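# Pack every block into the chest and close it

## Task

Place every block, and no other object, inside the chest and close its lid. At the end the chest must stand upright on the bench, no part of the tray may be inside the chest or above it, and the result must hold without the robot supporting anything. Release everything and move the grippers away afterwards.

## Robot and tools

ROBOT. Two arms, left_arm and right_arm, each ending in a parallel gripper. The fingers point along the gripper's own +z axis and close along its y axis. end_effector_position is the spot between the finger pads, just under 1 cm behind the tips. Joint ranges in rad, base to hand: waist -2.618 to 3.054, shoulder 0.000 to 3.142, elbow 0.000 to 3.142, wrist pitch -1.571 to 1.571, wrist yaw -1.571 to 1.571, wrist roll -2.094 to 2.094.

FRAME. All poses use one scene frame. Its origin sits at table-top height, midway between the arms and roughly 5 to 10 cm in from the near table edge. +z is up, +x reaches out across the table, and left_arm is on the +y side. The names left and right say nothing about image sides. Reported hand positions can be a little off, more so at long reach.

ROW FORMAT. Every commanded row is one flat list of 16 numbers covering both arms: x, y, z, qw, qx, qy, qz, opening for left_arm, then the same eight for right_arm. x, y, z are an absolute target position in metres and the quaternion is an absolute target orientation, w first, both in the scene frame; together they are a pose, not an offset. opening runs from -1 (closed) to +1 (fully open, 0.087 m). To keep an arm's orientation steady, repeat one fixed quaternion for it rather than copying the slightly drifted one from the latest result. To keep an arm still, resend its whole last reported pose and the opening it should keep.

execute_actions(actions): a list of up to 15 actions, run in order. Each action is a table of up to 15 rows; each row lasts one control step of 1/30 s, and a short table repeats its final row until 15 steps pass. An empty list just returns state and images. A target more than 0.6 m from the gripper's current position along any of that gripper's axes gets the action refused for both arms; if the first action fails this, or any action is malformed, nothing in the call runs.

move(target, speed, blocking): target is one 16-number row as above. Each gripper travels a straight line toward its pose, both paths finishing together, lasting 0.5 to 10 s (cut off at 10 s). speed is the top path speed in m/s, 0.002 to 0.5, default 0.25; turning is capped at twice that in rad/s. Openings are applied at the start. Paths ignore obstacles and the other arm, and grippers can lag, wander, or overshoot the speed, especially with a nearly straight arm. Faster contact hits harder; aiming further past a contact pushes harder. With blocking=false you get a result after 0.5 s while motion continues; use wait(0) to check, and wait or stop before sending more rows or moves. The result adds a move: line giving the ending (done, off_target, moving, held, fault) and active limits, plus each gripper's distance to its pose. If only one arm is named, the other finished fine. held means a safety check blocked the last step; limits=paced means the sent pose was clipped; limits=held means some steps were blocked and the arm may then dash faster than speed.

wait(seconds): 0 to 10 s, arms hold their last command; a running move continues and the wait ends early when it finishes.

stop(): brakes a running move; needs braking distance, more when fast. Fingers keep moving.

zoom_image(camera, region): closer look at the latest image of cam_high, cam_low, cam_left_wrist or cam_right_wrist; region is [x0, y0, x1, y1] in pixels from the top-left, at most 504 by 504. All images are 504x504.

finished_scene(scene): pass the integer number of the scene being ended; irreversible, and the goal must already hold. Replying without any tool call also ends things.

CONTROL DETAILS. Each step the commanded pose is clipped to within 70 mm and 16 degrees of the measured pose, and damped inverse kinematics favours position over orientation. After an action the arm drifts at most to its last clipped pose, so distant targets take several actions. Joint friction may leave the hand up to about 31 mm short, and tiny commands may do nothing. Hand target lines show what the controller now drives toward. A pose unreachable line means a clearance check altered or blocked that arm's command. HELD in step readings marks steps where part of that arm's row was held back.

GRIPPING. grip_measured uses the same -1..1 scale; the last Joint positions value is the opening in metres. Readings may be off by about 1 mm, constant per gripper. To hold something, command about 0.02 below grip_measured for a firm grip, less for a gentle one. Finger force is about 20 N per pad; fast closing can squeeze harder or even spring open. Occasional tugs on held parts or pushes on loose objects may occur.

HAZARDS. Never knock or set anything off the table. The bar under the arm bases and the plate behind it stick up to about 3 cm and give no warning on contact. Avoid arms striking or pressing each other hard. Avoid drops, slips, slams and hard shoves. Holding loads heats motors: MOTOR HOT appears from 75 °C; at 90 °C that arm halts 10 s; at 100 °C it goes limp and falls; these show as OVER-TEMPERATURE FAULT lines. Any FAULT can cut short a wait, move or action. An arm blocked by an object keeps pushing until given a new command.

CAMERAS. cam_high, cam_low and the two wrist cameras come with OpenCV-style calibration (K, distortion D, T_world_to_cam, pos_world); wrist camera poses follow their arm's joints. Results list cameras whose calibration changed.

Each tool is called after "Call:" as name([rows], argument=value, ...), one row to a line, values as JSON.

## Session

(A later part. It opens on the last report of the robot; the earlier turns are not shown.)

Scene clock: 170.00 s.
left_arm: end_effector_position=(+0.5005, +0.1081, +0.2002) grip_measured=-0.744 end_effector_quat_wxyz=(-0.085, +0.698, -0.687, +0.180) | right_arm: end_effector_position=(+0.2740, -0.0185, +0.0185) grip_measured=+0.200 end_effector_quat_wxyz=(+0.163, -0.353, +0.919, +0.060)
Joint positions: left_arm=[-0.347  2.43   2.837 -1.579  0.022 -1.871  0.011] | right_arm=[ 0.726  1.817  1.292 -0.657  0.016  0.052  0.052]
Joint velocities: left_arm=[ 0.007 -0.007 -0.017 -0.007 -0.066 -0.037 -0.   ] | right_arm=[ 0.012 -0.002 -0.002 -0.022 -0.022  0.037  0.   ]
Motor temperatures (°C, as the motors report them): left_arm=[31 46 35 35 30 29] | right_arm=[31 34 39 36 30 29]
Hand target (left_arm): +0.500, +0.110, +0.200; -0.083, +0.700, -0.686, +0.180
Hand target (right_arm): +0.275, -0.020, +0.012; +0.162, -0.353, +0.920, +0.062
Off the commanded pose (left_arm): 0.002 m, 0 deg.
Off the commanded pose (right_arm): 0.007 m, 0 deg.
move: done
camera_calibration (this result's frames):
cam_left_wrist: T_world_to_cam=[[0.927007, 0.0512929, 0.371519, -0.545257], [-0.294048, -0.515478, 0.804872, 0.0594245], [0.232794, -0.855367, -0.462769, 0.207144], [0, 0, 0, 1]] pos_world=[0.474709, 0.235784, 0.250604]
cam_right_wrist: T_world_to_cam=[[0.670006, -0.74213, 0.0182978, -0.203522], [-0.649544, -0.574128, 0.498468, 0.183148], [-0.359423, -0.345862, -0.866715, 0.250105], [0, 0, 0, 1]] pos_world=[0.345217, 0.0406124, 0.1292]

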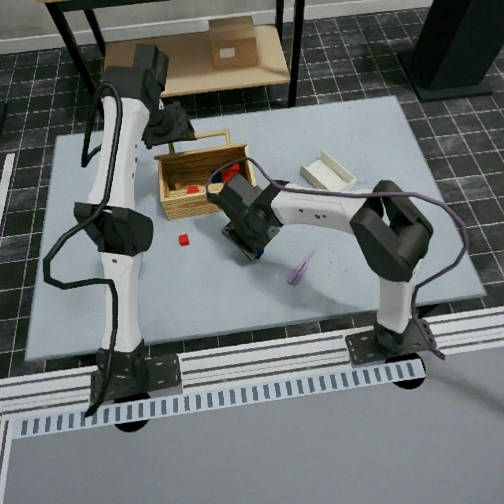

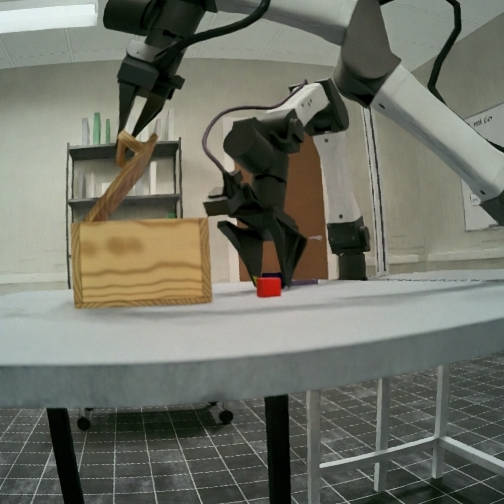

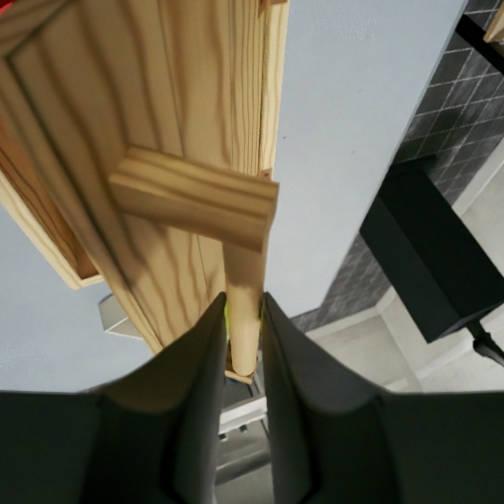

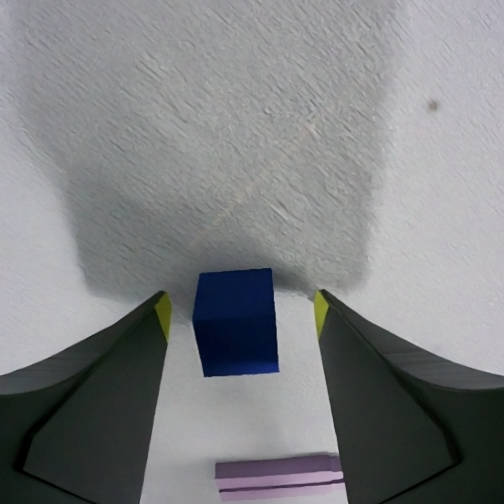

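Call:
move(target=[0.50,0.11,0.2,-0.084,0.70,-0.686,0.181,-0.76,0.27,-0.024,0.012,0.162,-0.353,0.92,0.062,-0.5], speed=0.03)

Scene clock: 177.63 s.
left_arm: end_effector_position=(+0.5005, +0.1081, +0.2002) grip_measured=-0.744 end_effector_quat_wxyz=(-0.085, +0.698, -0.687, +0.180) | right_arm: end_effector_position=(+0.2739, -0.0186, +0.0179) grip_measured=-0.431 end_effector_quat_wxyz=(+0.167, -0.353, +0.919, +0.063)
Joint positions: left_arm=[-0.347  2.43   2.837 -1.579  0.022 -1.871  0.011] | right_arm=[ 0.726  1.809  1.277 -0.64   0.016  0.052  0.025]
Joint velocities: left_arm=[-0.002 -0.017  0.002 -0.081 -0.051 -0.007 -0.   ] | right_arm=[ 0.002 -0.002  0.002  0.022  0.051 -0.007 -0.   ]
Motor temperatures (°C, as the motors report them): left_arm=[31 47 35 35 30 29] | right_arm=[31 35 38 36 30 29]
Hand target (left_arm): +0.500, +0.110, +0.200; -0.083, +0.700, -0.686, +0.180
Hand target (right_arm): +0.270, -0.024, +0.012; +0.162, -0.353, +0.920, +0.062
Off the commanded pose (left_arm): 0.002 m, 0 deg.
Off the commanded pose (right_arm): 0.009 m, 1 deg.
move: done
camera_calibration (this result's frames):
cam_left_wrist: T_world_to_cam=[[0.927007, 0.0512929, 0.371519, -0.545257], [-0.294048, -0.515478, 0.804872, 0.0594245], [0.232794, -0.855367, -0.462769, 0.207144], [0, 0, 0, 1]] pos_world=[0.474709, 0.235784, 0.250604]
cam_right_wrist: T_world_to_cam=[[0.669923, -0.742218, 0.0177563, -0.203487], [-0.653099, -0.577773, 0.489531, 0.184486], [-0.353079, -0.339544, -0.871805, 0.24798], [0, 0, 0, 1]] pos_world=[0.344365, 0.0397597, 0.129492]

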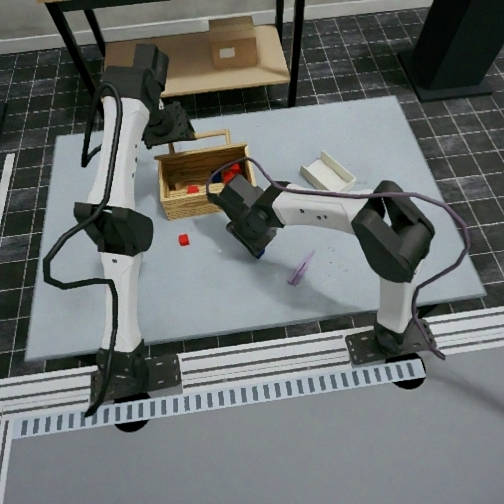

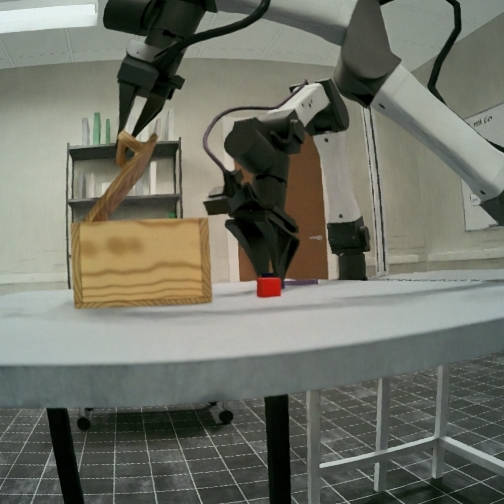

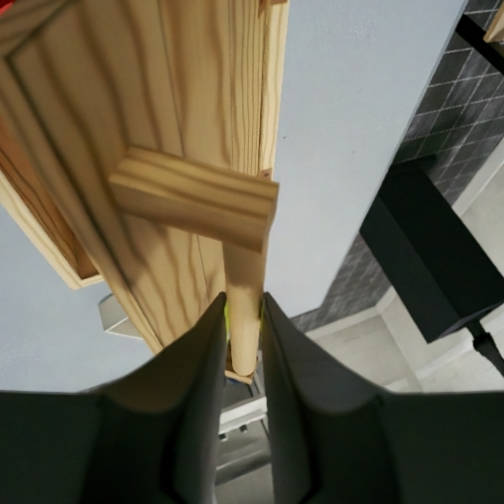

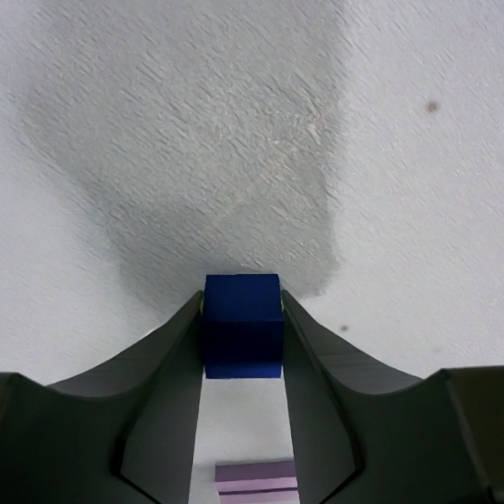

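Call:
move(target=[0.50,0.11,0.2,-0.084,0.70,-0.686,0.181,-0.76,0.30,-0.02,0.13,0.183,-0.683,0.683,0.183,-0.455], speed=0.12)

Call:
move(target=[0.50,0.11,0.2,-0.084,0.70,-0.686,0.181,-0.76,0.425,0.03,0.125,0.183,-0.683,0.683,0.183,-0.455], speed=0.08)

Scene clock: 199.17 s.
left_arm: end_effector_position=(+0.5005, +0.1081, +0.2002) grip_measured=-0.744 end_effector_quat_wxyz=(-0.085, +0.698, -0.687, +0.180) | right_arm: end_effector_position=(+0.2968, -0.0199, +0.1265) grip_measured=-0.431 end_effector_quat_wxyz=(-0.185, +0.683, -0.684, -0.178)
Joint positions: left_arm=[-0.347  2.43   2.837 -1.579  0.022 -1.871  0.011] | right_arm=[ 0.572  1.783  1.658 -1.071 -0.418 -0.863  0.025]
Joint velocities: left_arm=[ 0.007  0.002  0.002 -0.007  0.081  0.022 -0.   ] | right_arm=[-0.012  0.002  0.012  0.037 -0.037 -0.081 -0.001]
Motor temperatures (°C, as the motors report them): left_arm=[31 50 34 35 30 29] | right_arm=[31 40 37 36 30 29]
Hand target (left_arm): +0.500, +0.110, +0.200; -0.083, +0.700, -0.686, +0.180
Hand target (right_arm): +0.298, -0.020, +0.130; -0.184, +0.683, -0.683, -0.183
Off the commanded pose (left_arm): 0.002 m, 0 deg.
Off the commanded pose (right_arm): 0.005 m, 1 deg.
move: done
camera_calibration (this result's frames):
cam_left_wrist: T_world_to_cam=[[0.927007, 0.0512929, 0.371519, -0.545257], [-0.294048, -0.515478, 0.804872, 0.0594245], [0.232794, -0.855367, -0.462769, 0.207144], [0, 0, 0, 1]] pos_world=[0.474709, 0.235784, 0.250604]
cam_right_wrist: T_world_to_cam=[[0.999726, -0.00419684, 0.0230331, -0.305584], [-0.011871, -0.938826, 0.344186, -0.033579], [0.0201796, -0.344365, -0.938619, 0.247873], [0, 0, 0, 1]] pos_world=[0.3001, 0.0525516, 0.251255]

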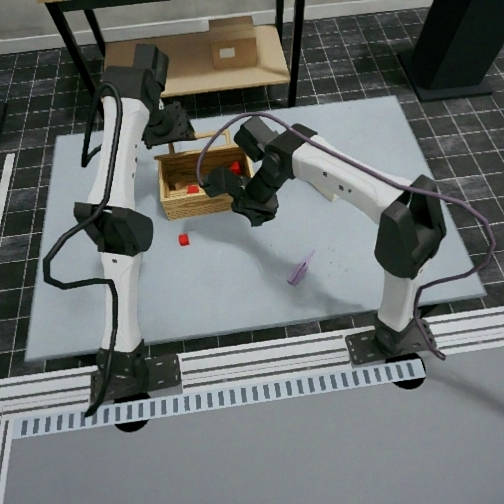

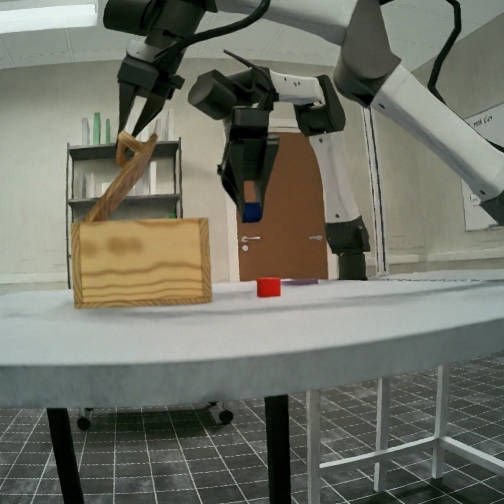

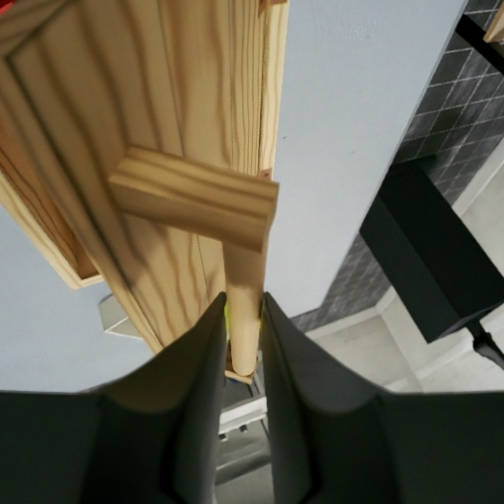

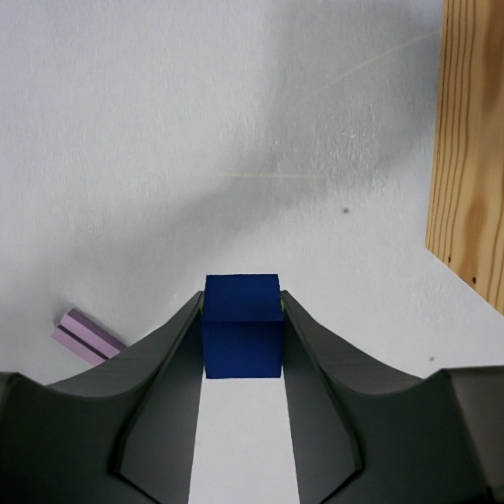

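Scene clock: 201.17 s.
left_arm: end_effector_position=(+0.5086, +0.1192, +0.2011) grip_measured=-0.744 end_effector_quat_wxyz=(-0.100, +0.705, -0.678, +0.181) | right_arm: end_effector_position=(+0.4141, +0.0356, +0.1256) grip_measured=-0.431 end_effector_quat_wxyz=(-0.203, +0.695, -0.666, -0.180)
Joint positions: left_arm=[-0.331  2.43   2.837 -1.562 -0.002 -1.874  0.011] | right_arm=[ 0.517  2.517  2.839 -1.511 -0.453 -0.953  0.025]
Joint velocities: left_arm=[-0.017  0.022 -0.002  0.066 -0.037 -0.007  0.   ] | right_arm=[-0.007  0.032  0.012 -0.066 -0.037 -0.037  0.   ]
Motor temperatures (°C, as the motors report them): left_arm=[31 50 34 35 30 29] | right_arm=[31 40 38 36 30 29]
Hand target (left_arm): +0.500, +0.110, +0.200; -0.083, +0.700, -0.686, +0.180
Hand target (right_arm): +0.424, +0.030, +0.127; -0.213, +0.678, -0.681, -0.178
Off the commanded pose (left_arm): 0.013 m, 2 deg.
Off the commanded pose (right_arm): 0.012 m, 3 deg.
elbow stopped short (right arm): the move would have taken joint 3 (elbow) straighter than the controller allows; a more bent joint 3 avoids this.
move: off_target (left_arm, right_arm)
camera_calibration (this result's frames):
cam_left_wrist: T_world_to_cam=[[0.917028, 0.0711381, 0.392428, -0.55519], [-0.296343, -0.536971, 0.789837, 0.0735659], [0.26691, -0.840596, -0.471336, 0.197786], [0, 0, 0, 1]] pos_world=[0.478134, 0.245256, 0.252991]
cam_right_wrist: T_world_to_cam=[[0.997951, 0.0284102, 0.0573275, -0.427328], [0.00878102, -0.948345, 0.317119, 0.0153848], [0.0633756, -0.315965, -0.946652, 0.245832], [0, 0, 0, 1]] pos_world=[0.410738, 0.104405, 0.252336]

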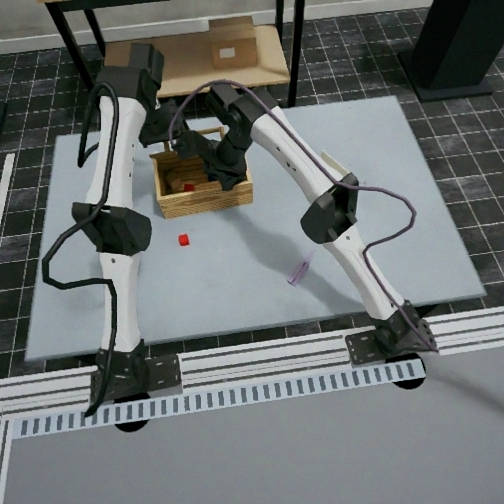

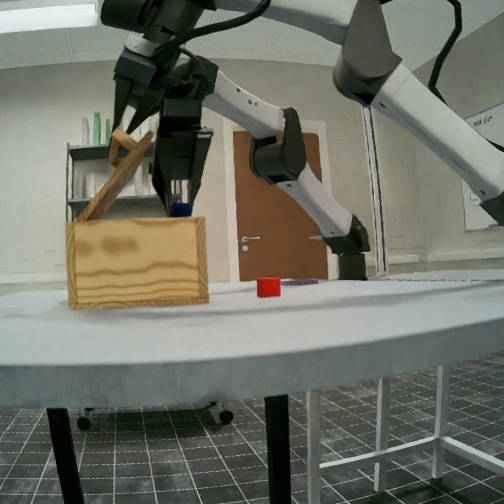

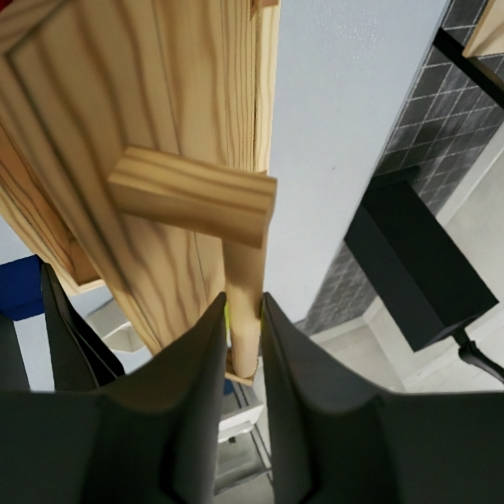

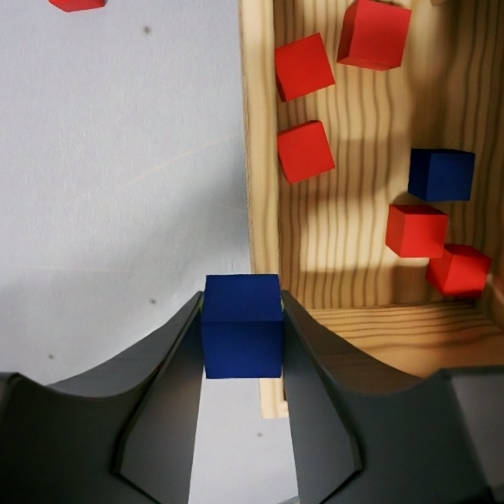

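Call:
move(target=[0.505,0.115,0.2,-0.09,0.70,-0.682,0.181,-0.76,0.33,-0.03,0.14,0.366,-0.27,0.884,0.112,-0.455], speed=0.1)

Call:
move(target=[0.505,0.115,0.2,-0.09,0.70,-0.682,0.181,-0.76,0.44,0.03,0.125,0.404,-0.265,0.867,0.124,-0.455], speed=0.06)

Scene clock: 227.07 s.
left_arm: end_effector_position=(+0.5070, +0.1197, +0.2003) grip_measured=-0.744 end_effector_quat_wxyz=(-0.099, +0.706, -0.678, +0.178) | right_arm: end_effector_position=(+0.3302, -0.0326, +0.1300) grip_measured=-0.431 end_effector_quat_wxyz=(+0.348, -0.273, +0.890, +0.106)
Joint positions: left_arm=[-0.331  2.43   2.837 -1.57  -0.003 -1.874  0.011] | right_arm=[ 0.615  1.541  1.273 -0.519  0.048  0.066  0.025]
Joint velocities: left_arm=[-0.017 -0.012 -0.017  0.051  0.022 -0.007 -0.   ] | right_arm=[-0.002 -0.012 -0.012 -0.066 -0.037 -0.051 -0.   ]
Motor temperatures (°C, as the motors report them): left_arm=[31 51 34 35 30 29] | right_arm=[32 49 39 37 30 29]
Hand target (left_arm): +0.505, +0.115, +0.200; -0.090, +0.701, -0.683, +0.181
Hand target (right_arm): +0.330, -0.031, +0.137; +0.365, -0.268, +0.885, +0.111
Off the commanded pose (left_arm): 0.005 m, 1 deg.
Off the commanded pose (right_arm): 0.010 m, 2 deg.
move: done
camera_calibration (this result's frames):
cam_left_wrist: T_world_to_cam=[[0.919848, 0.07037, 0.385912, -0.553431], [-0.290514, -0.538855, 0.790719, 0.0711349], [0.263594, -0.839454, -0.475222, 0.200561], [0, 0, 0, 1]] pos_world=[0.476871, 0.245638, 0.252639]
cam_right_wrist: T_world_to_cam=[[0.557386, -0.830107, 0.0155818, -0.219031], [-0.824803, -0.551483, 0.124767, 0.263213], [-0.0949767, -0.0823952, -0.992064, 0.299599], [0, 0, 0, 1]] pos_world=[0.367638, -0.011976, 0.267794]

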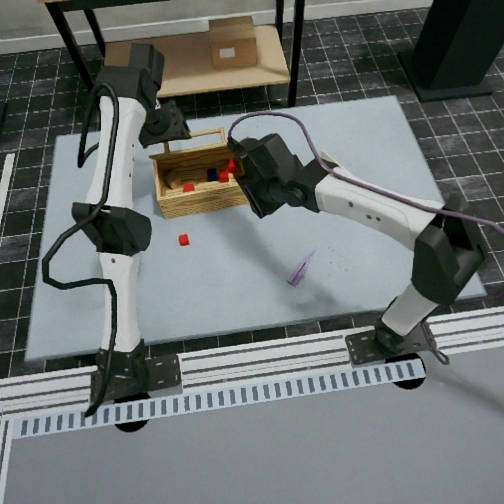

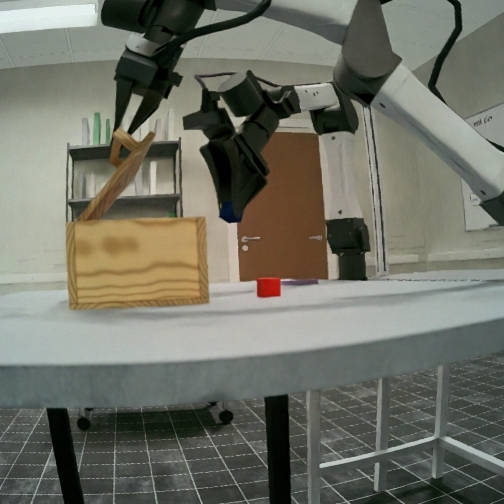

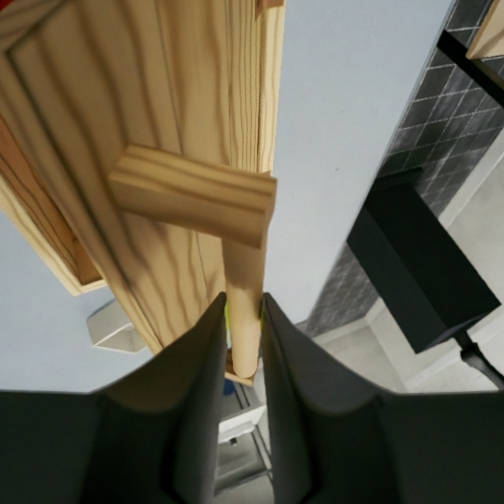

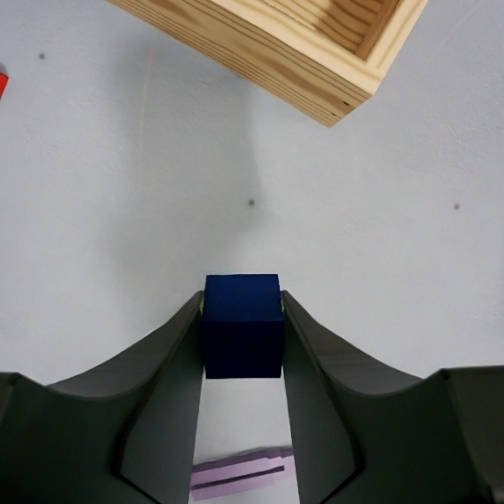

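Scene clock: 229.53 s.
left_arm: end_effector_position=(+0.5069, +0.1196, +0.2002) grip_measured=-0.744 end_effector_quat_wxyz=(-0.098, +0.706, -0.678, +0.178) | right_arm: end_effector_position=(+0.4292, +0.0278, +0.1194) grip_measured=-0.431 end_effector_quat_wxyz=(+0.389, -0.267, +0.874, +0.119)
Joint positions: left_arm=[-0.331  2.43   2.837 -1.57  -0.002 -1.874  0.011] | right_arm=[ 0.583  1.917  1.63  -0.408  0.028  0.043  0.025]
Joint velocities: left_arm=[-0.012 -0.012  0.002 -0.022 -0.051  0.007  0.001] | right_arm=[ 0.002  0.002  0.012 -0.051  0.066  0.022  0.001]
Motor temperatures (°C, as the motors report them): left_arm=[31 51 34 35 30 29] | right_arm=[32 49 40 38 30 29]
Hand target (left_arm): +0.505, +0.115, +0.200; -0.090, +0.701, -0.683, +0.181
Hand target (right_arm): +0.440, +0.030, +0.127; +0.404, -0.265, +0.867, +0.124
Off the commanded pose (left_arm): 0.005 m, 1 deg.
Off the commanded pose (right_arm): 0.012 m, 2 deg.
move: off_target (right_arm)
camera_calibration (this result's frames):
cam_left_wrist: T_world_to_cam=[[0.920082, 0.0703126, 0.385365, -0.553301], [-0.290242, -0.538311, 0.791189, 0.0707559], [0.263077, -0.839808, -0.474883, 0.200737], [0, 0, 0, 1]] pos_world=[0.476809, 0.245574, 0.252568]
cam_right_wrist: T_world_to_cam=[[0.554861, -0.831849, 0.0125217, -0.222428], [-0.831678, -0.554241, 0.0336015, 0.393438], [-0.0210113, -0.0290581, -0.999357, 0.271085], [0, 0, 0, 1]] pos_world=[0.456326, 0.04091, 0.260476]

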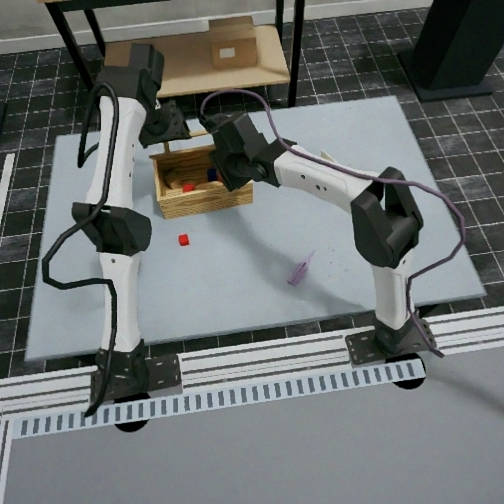

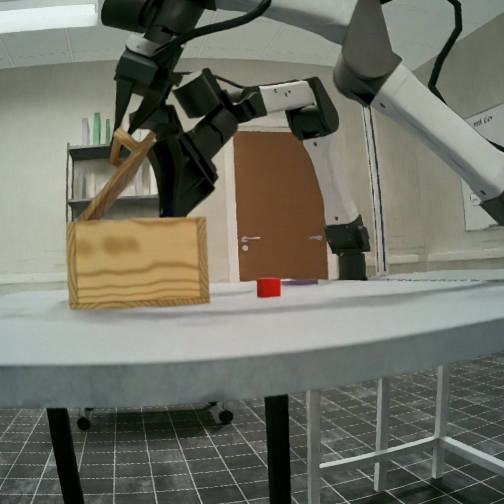

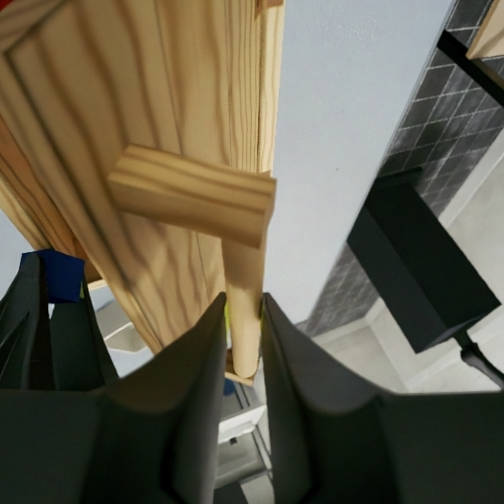

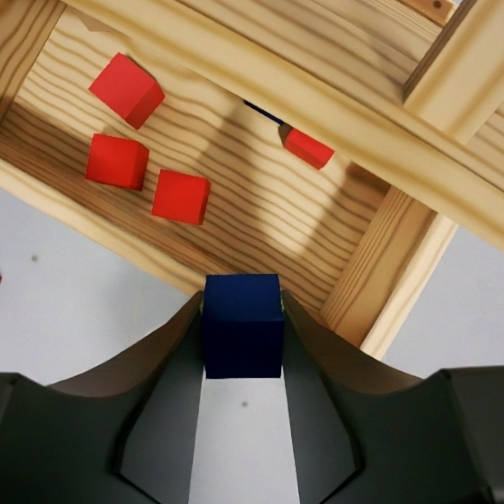

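Call:
move(target=[0.505,0.115,0.2,-0.09,0.70,-0.682,0.181,-0.76,0.30,-0.10,0.15,0.366,-0.27,0.884,0.112,-0.455], speed=0.12)

Call:
move(target=[0.47,0.06,0.204,-0.07,0.703,-0.69,0.15,-0.77,0.30,-0.12,0.15,0.11,0.554,0.792,0.235,-0.455], speed=0.03)

Scene clock: 257.97 s.
left_arm: end_effector_position=(+0.5069, +0.1196, +0.2002) grip_measured=-0.744 end_effector_quat_wxyz=(-0.098, +0.706, -0.678, +0.178) | right_arm: end_effector_position=(+0.3049, -0.0943, +0.1496) grip_measured=-0.431 end_effector_quat_wxyz=(+0.370, -0.269, +0.882, +0.113)
Joint positions: left_arm=[-0.331  2.43   2.837 -1.57  -0.002 -1.874  0.011] | right_arm=[ 0.489  1.284  1.096 -0.549 -0.041 -0.018  0.025]
Joint velocities: left_arm=[-0.002  0.017  0.007 -0.081  0.007 -0.007 -0.001] | right_arm=[-0.002  0.002  0.002  0.022 -0.081 -0.007 -0.002]
Motor temperatures (°C, as the motors report them): left_arm=[31 52 35 36 30 29] | right_arm=[32 49 44 41 30 29]
Hand target (left_arm): +0.505, +0.115, +0.200; -0.090, +0.701, -0.683, +0.181
Hand target (right_arm): +0.300, -0.100, +0.147; +0.366, -0.270, +0.884, +0.112
Off the commanded pose (left_arm): 0.005 m, 1 deg.
Off the commanded pose (right_arm): 0.007 m, 1 deg.
move: done
camera_calibration (this result's frames):
cam_left_wrist: T_world_to_cam=[[0.920082, 0.0703126, 0.385365, -0.553301], [-0.290242, -0.538311, 0.791189, 0.0707559], [0.263077, -0.839808, -0.474883, 0.200737], [0, 0, 0, 1]] pos_world=[0.476809, 0.245574, 0.252568]
cam_right_wrist: T_world_to_cam=[[0.55377, -0.832556, 0.0137251, -0.255282], [-0.830837, -0.551384, 0.0754075, 0.215093], [-0.0552132, -0.0531618, -0.997058, 0.302919], [0, 0, 0, 1]] pos_world=[0.3368, -0.0778344, 0.289313]

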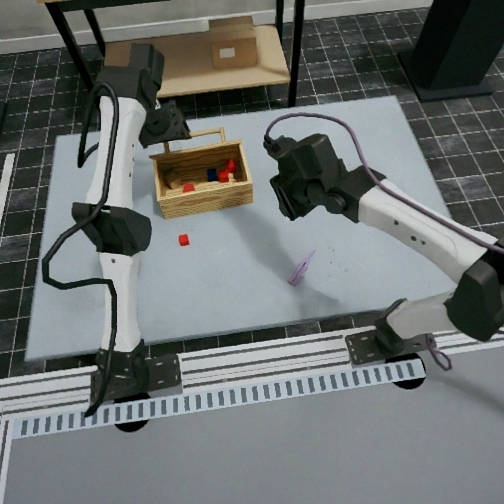

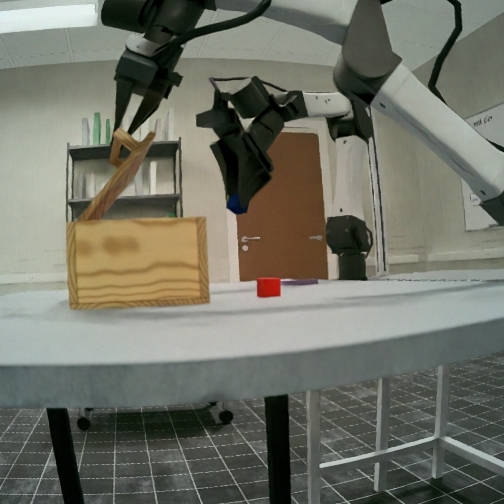

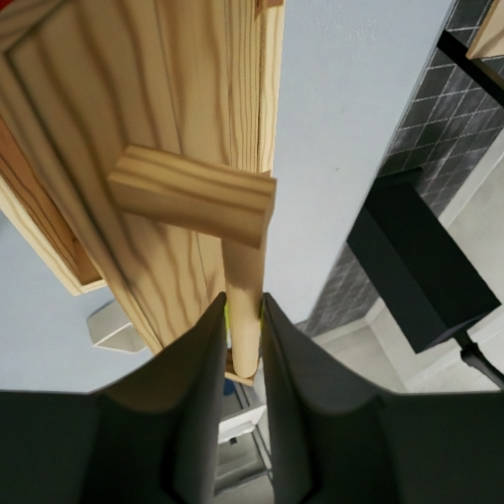

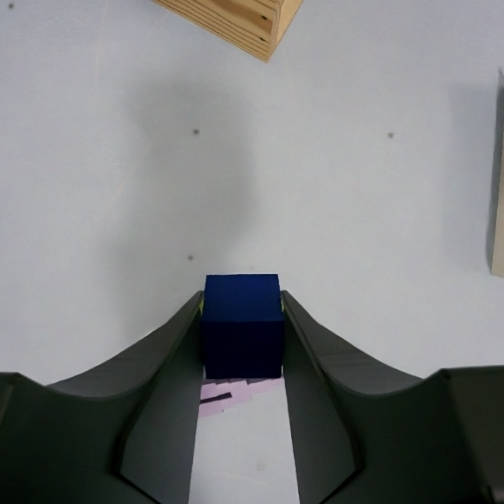

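Scene clock: 268.17 s.
left_arm: end_effector_position=(+0.5027, +0.1081, +0.1994) grip_measured=-0.744 end_effector_quat_wxyz=(-0.101, +0.709, -0.676, +0.174) | right_arm: end_effector_position=(+0.2981, -0.1002, +0.1458) grip_measured=-0.431 end_effector_quat_wxyz=(+0.307, +0.003, +0.935, +0.174)
Joint positions: left_arm=[-0.362  2.43   2.837 -1.576 -0.023 -1.908  0.011] | right_arm=[ 0.43   1.292  1.112 -0.632 -0.027  0.515  0.025]
Joint velocities: left_arm=[-0.002 -0.037 -0.002  0.007 -0.007  0.022 -0.001] | right_arm=[ 0.002  0.007 -0.002 -0.007 -0.051 -0.007  0.   ]
Motor temperatures (°C, as the motors report them): left_arm=[31 53 35 36 30 29] | right_arm=[32 46 45 41 30 29]
Hand target (left_arm): +0.495, +0.100, +0.201; -0.092, +0.705, -0.682, +0.174
Hand target (right_arm): +0.303, -0.103, +0.149; +0.309, +0.012, +0.936, +0.170
Off the commanded pose (left_arm): 0.058 m, 5 deg.
Off the commanded pose (right_arm): 0.020 m, 70 deg.
joint sent to its limit (left arm) — the command would take joint 4 (wrist pitch) past its lower limit, so that joint was sent only as far as its limit.
move: off_target (left_arm, right_arm; path cut at 10 s)
camera_calibration (this result's frames):
cam_left_wrist: T_world_to_cam=[[0.920609, 0.0751344, 0.383188, -0.54871], [-0.283361, -0.54665, 0.78796, 0.062056], [0.268673, -0.833984, -0.481961, 0.189744], [0, 0, 0, 1]] pos_world=[0.471753, 0.233393, 0.252811]
cam_right_wrist: T_world_to_cam=[[0.0989417, -0.944221, -0.314098, -0.0841996], [-0.963754, -0.16952, 0.206014, 0.265319], [-0.247769, 0.282329, -0.926769, 0.379223], [0, 0, 0, 1]] pos_world=[0.357993, -0.141592, 0.270346]

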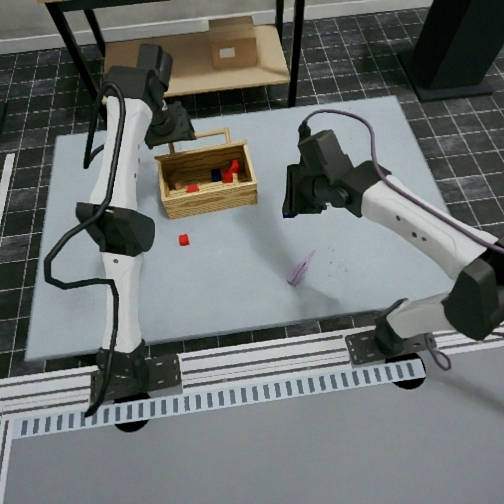

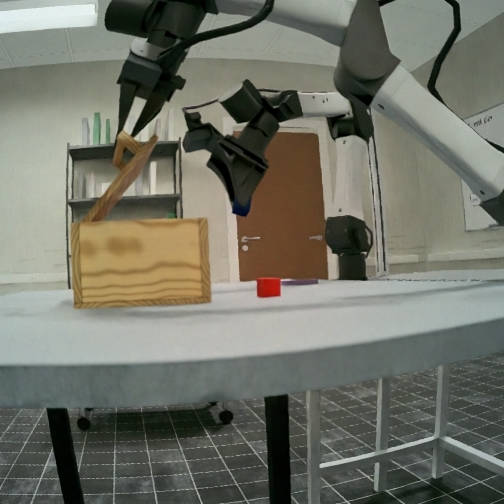

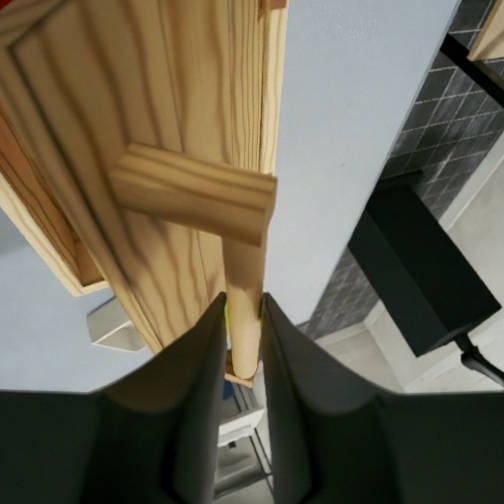

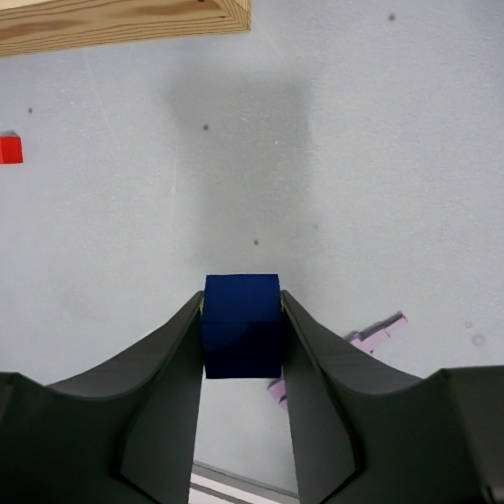

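Call:
move(target=[0.47,0.06,0.204,-0.07,0.703,-0.69,0.15,-0.77,0.30,-0.12,0.15,0.11,0.554,0.792,0.235,-0.455], speed=0.2)

Scene clock: 276.50 s.
left_arm: end_effector_position=(+0.4790, +0.0670, +0.2006) grip_measured=-0.744 end_effector_quat_wxyz=(-0.088, +0.706, -0.682, +0.169) | right_arm: end_effector_position=(+0.2951, -0.1185, +0.1448) grip_measured=-0.431 end_effector_quat_wxyz=(+0.112, +0.546, +0.796, +0.235)
Joint positions: left_arm=[-0.457  2.393  2.777 -1.576 -0.038 -1.988  0.011] | right_arm=[ 0.277  1.292  1.112 -0.837 -0.114  1.577  0.025]
Joint velocities: left_arm=[ 0.007  0.012  0.007  0.007  0.066 -0.022 -0.001] | right_arm=[-0.002  0.002 -0.022 -0.066 -0.037 -0.007 -0.001]
Motor temperatures (°C, as the motors report them): left_arm=[31 54 35 36 30 29] | right_arm=[32 44 45 40 30 29]
Hand target (left_arm): +0.471, +0.060, +0.204; -0.077, +0.702, -0.687, +0.171
Hand target (right_arm): +0.299, -0.119, +0.150; +0.110, +0.553, +0.792, +0.235
Off the commanded pose (left_arm): 0.012 m, 3 deg.
Off the commanded pose (right_arm): 0.007 m, 1 deg.
joint sent to its limit (left arm) — the command would take joint 4 (wrist pitch) past its lower limit, so that joint was sent only as far as its limit.
move: off_target (left_arm)
camera_calibration (this result's frames):
cam_left_wrist: T_world_to_cam=[[0.930841, 0.0643082, 0.359722, -0.523759], [-0.272179, -0.534831, 0.799922, 0.0234216], [0.243832, -0.842509, -0.480339, 0.174531], [0, 0, 0, 1]] pos_world=[0.451355, 0.193252, 0.253506]
cam_right_wrist: T_world_to_cam=[[-0.820534, -0.301926, -0.48535, 0.270819], [-0.571248, 0.403446, 0.714777, 0.13796], [-0.0199972, 0.863754, -0.503516, 0.323175], [0, 0, 0, 1]] pos_world=[0.307488, -0.253036, 0.195555]

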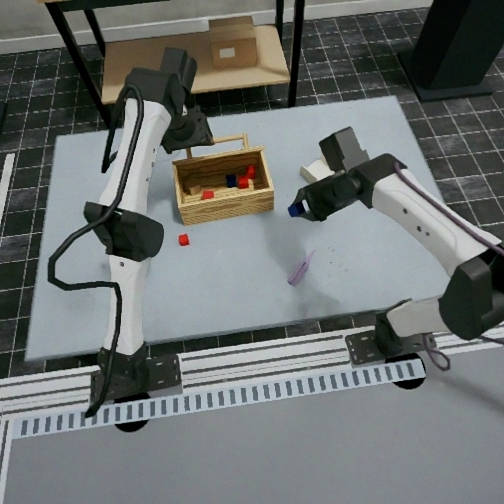

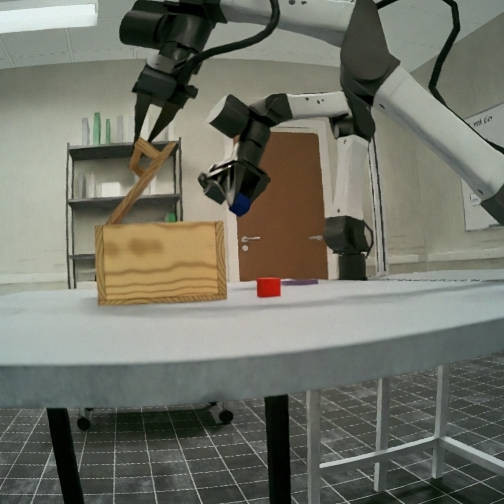

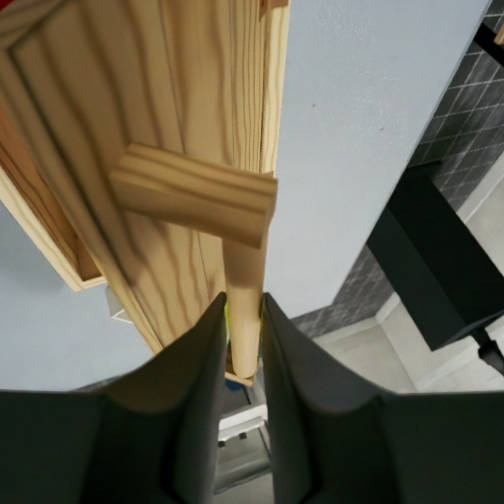

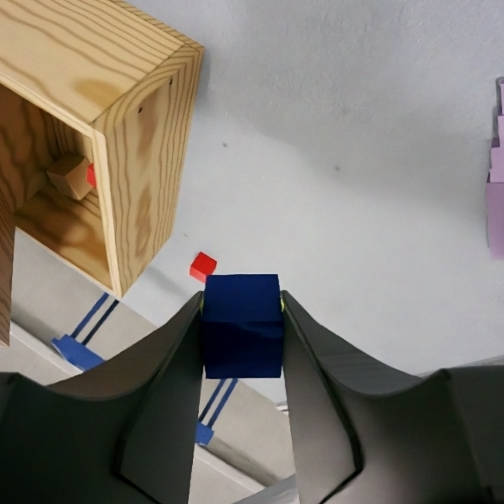

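Call:
move(target=[0.475,0.064,0.202,-0.085,0.705,-0.684,0.17,-0.77,0.44,-0.10,0.14,0.11,0.554,0.792,0.235,-0.455], speed=0.12)

Call:
move(target=[0.475,0.064,0.202,-0.085,0.705,-0.684,0.17,-0.77,0.445,-0.035,0.115,0.11,0.554,0.792,0.235,-0.455], speed=0.06)

Scene clock: 302.37 s.
left_arm: end_effector_position=(+0.4793, +0.0672, +0.2006) grip_measured=-0.744 end_effector_quat_wxyz=(-0.089, +0.706, -0.682, +0.169) | right_arm: end_effector_position=(+0.4380, -0.0961, +0.1391) grip_measured=-0.431 end_effector_quat_wxyz=(+0.111, +0.553, +0.791, +0.236)
Joint positions: left_arm=[-0.457  2.393  2.777 -1.576 -0.039 -1.988  0.011] | right_arm=[ 0.209  1.838  1.649 -0.833 -0.149  1.536  0.025]
Joint velocities: left_arm=[-0.002 -0.002 -0.017  0.007 -0.007 -0.066 -0.001] | right_arm=[-0.002  0.017  0.017 -0.022  0.051 -0.037  0.   ]
Motor temperatures (°C, as the motors report them): left_arm=[31 56 34 36 30 29] | right_arm=[32 40 48 39 30 29]
Hand target (left_arm): +0.475, +0.064, +0.202; -0.085, +0.705, -0.684, +0.169
Hand target (right_arm): +0.440, -0.100, +0.143; +0.110, +0.554, +0.791, +0.235
Off the commanded pose (left_arm): 0.006 m, 0 deg.
Off the commanded pose (right_arm): 0.004 m, 0 deg.
move: done
camera_calibration (this result's frames):
cam_left_wrist: T_world_to_cam=[[0.930475, 0.0647963, 0.36058, -0.524002], [-0.272365, -0.535903, 0.79914, 0.0239086], [0.245017, -0.841789, -0.480996, 0.174173], [0, 0, 0, 1]] pos_world=[0.451408, 0.193383, 0.253615]
cam_right_wrist: T_world_to_cam=[[-0.826044, -0.285907, -0.485704, 0.396001], [-0.563548, 0.406641, 0.719067, 0.210983], [-0.00807864, 0.867698, -0.497025, 0.29806], [0, 0, 0, 1]] pos_world=[0.448421, -0.231201, 0.188771]

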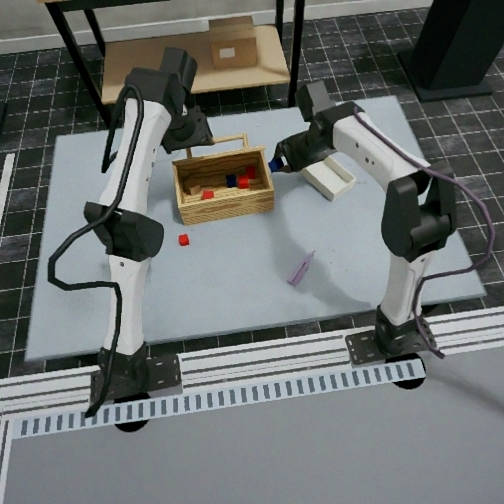

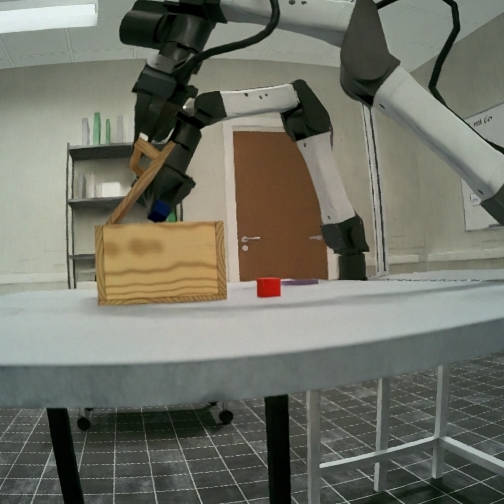

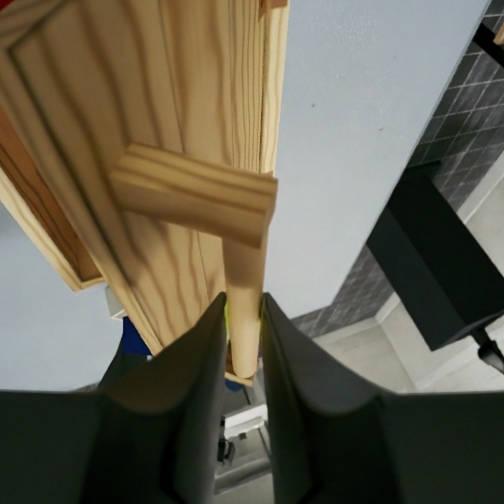

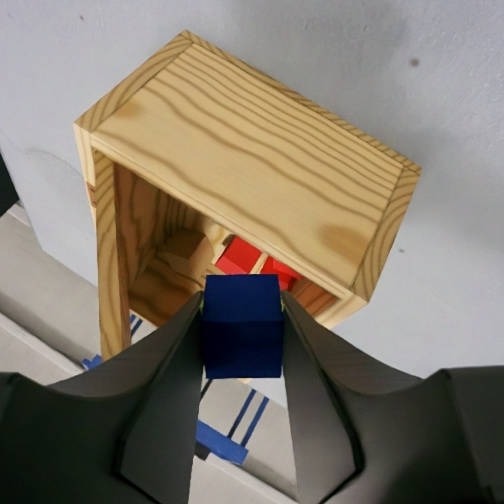

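Scene clock: 303.80 s.
left_arm: end_effector_position=(+0.4793, +0.0672, +0.2007) grip_measured=-0.744 end_effector_quat_wxyz=(-0.089, +0.706, -0.682, +0.169) | right_arm: end_effector_position=(+0.4350, -0.0388, +0.1084) grip_measured=-0.431 end_effector_quat_wxyz=(+0.096, +0.554, +0.797, +0.222)
Joint positions: left_arm=[-0.457  2.393  2.777 -1.575 -0.039 -1.988  0.011] | right_arm=[ 0.347  1.939  1.685 -0.795 -0.087  1.65   0.025]
Joint velocities: left_arm=[ 0.012 -0.002 -0.002  0.037  0.022  0.037 -0.   ] | right_arm=[ 0.002  0.007  0.002 -0.007  0.022 -0.081  0.   ]
Motor temperatures (°C, as the motors report them): left_arm=[31 56 34 36 30 29] | right_arm=[32 40 48 39 30 29]
Hand target (left_arm): +0.475, +0.064, +0.202; -0.085, +0.705, -0.684, +0.169
Hand target (right_arm): +0.445, -0.036, +0.116; +0.110, +0.554, +0.791, +0.235
Off the commanded pose (left_arm): 0.006 m, 1 deg.
Off the commanded pose (right_arm): 0.013 m, 2 deg.
move: off_target (right_arm)
camera_calibration (this result's frames):
cam_left_wrist: T_world_to_cam=[[0.930348, 0.0648487, 0.360899, -0.524096], [-0.272647, -0.535787, 0.799122, 0.0240105], [0.245187, -0.841859, -0.480788, 0.174027], [0, 0, 0, 1]] pos_world=[0.451469, 0.193358, 0.253628]
cam_right_wrist: T_world_to_cam=[[-0.842009, -0.29733, -0.450128, 0.397723], [-0.538297, 0.40825, 0.737271, 0.195128], [-0.0354477, 0.863091, -0.503802, 0.245516], [0, 0, 0, 1]] pos_world=[0.448626, -0.173309, 0.158856]

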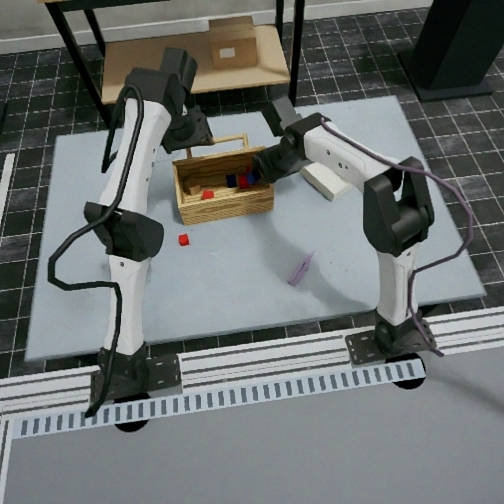

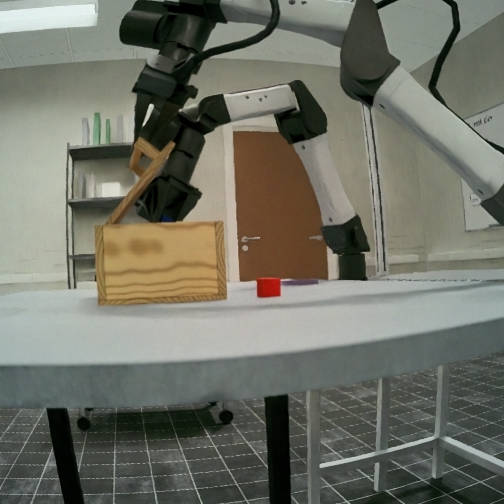

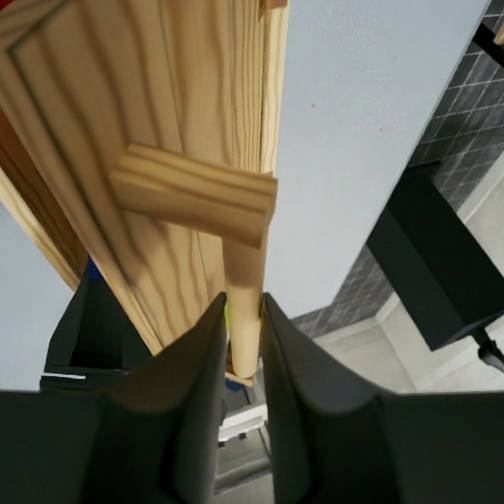

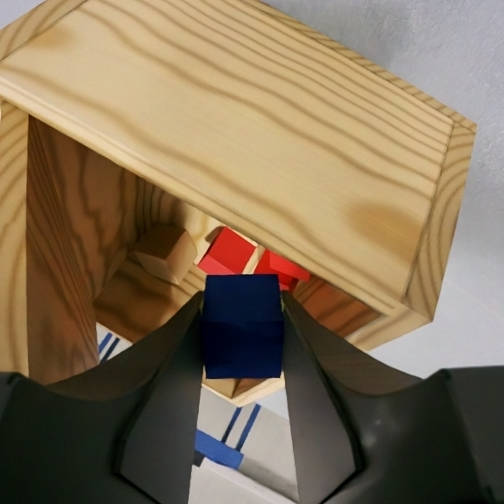

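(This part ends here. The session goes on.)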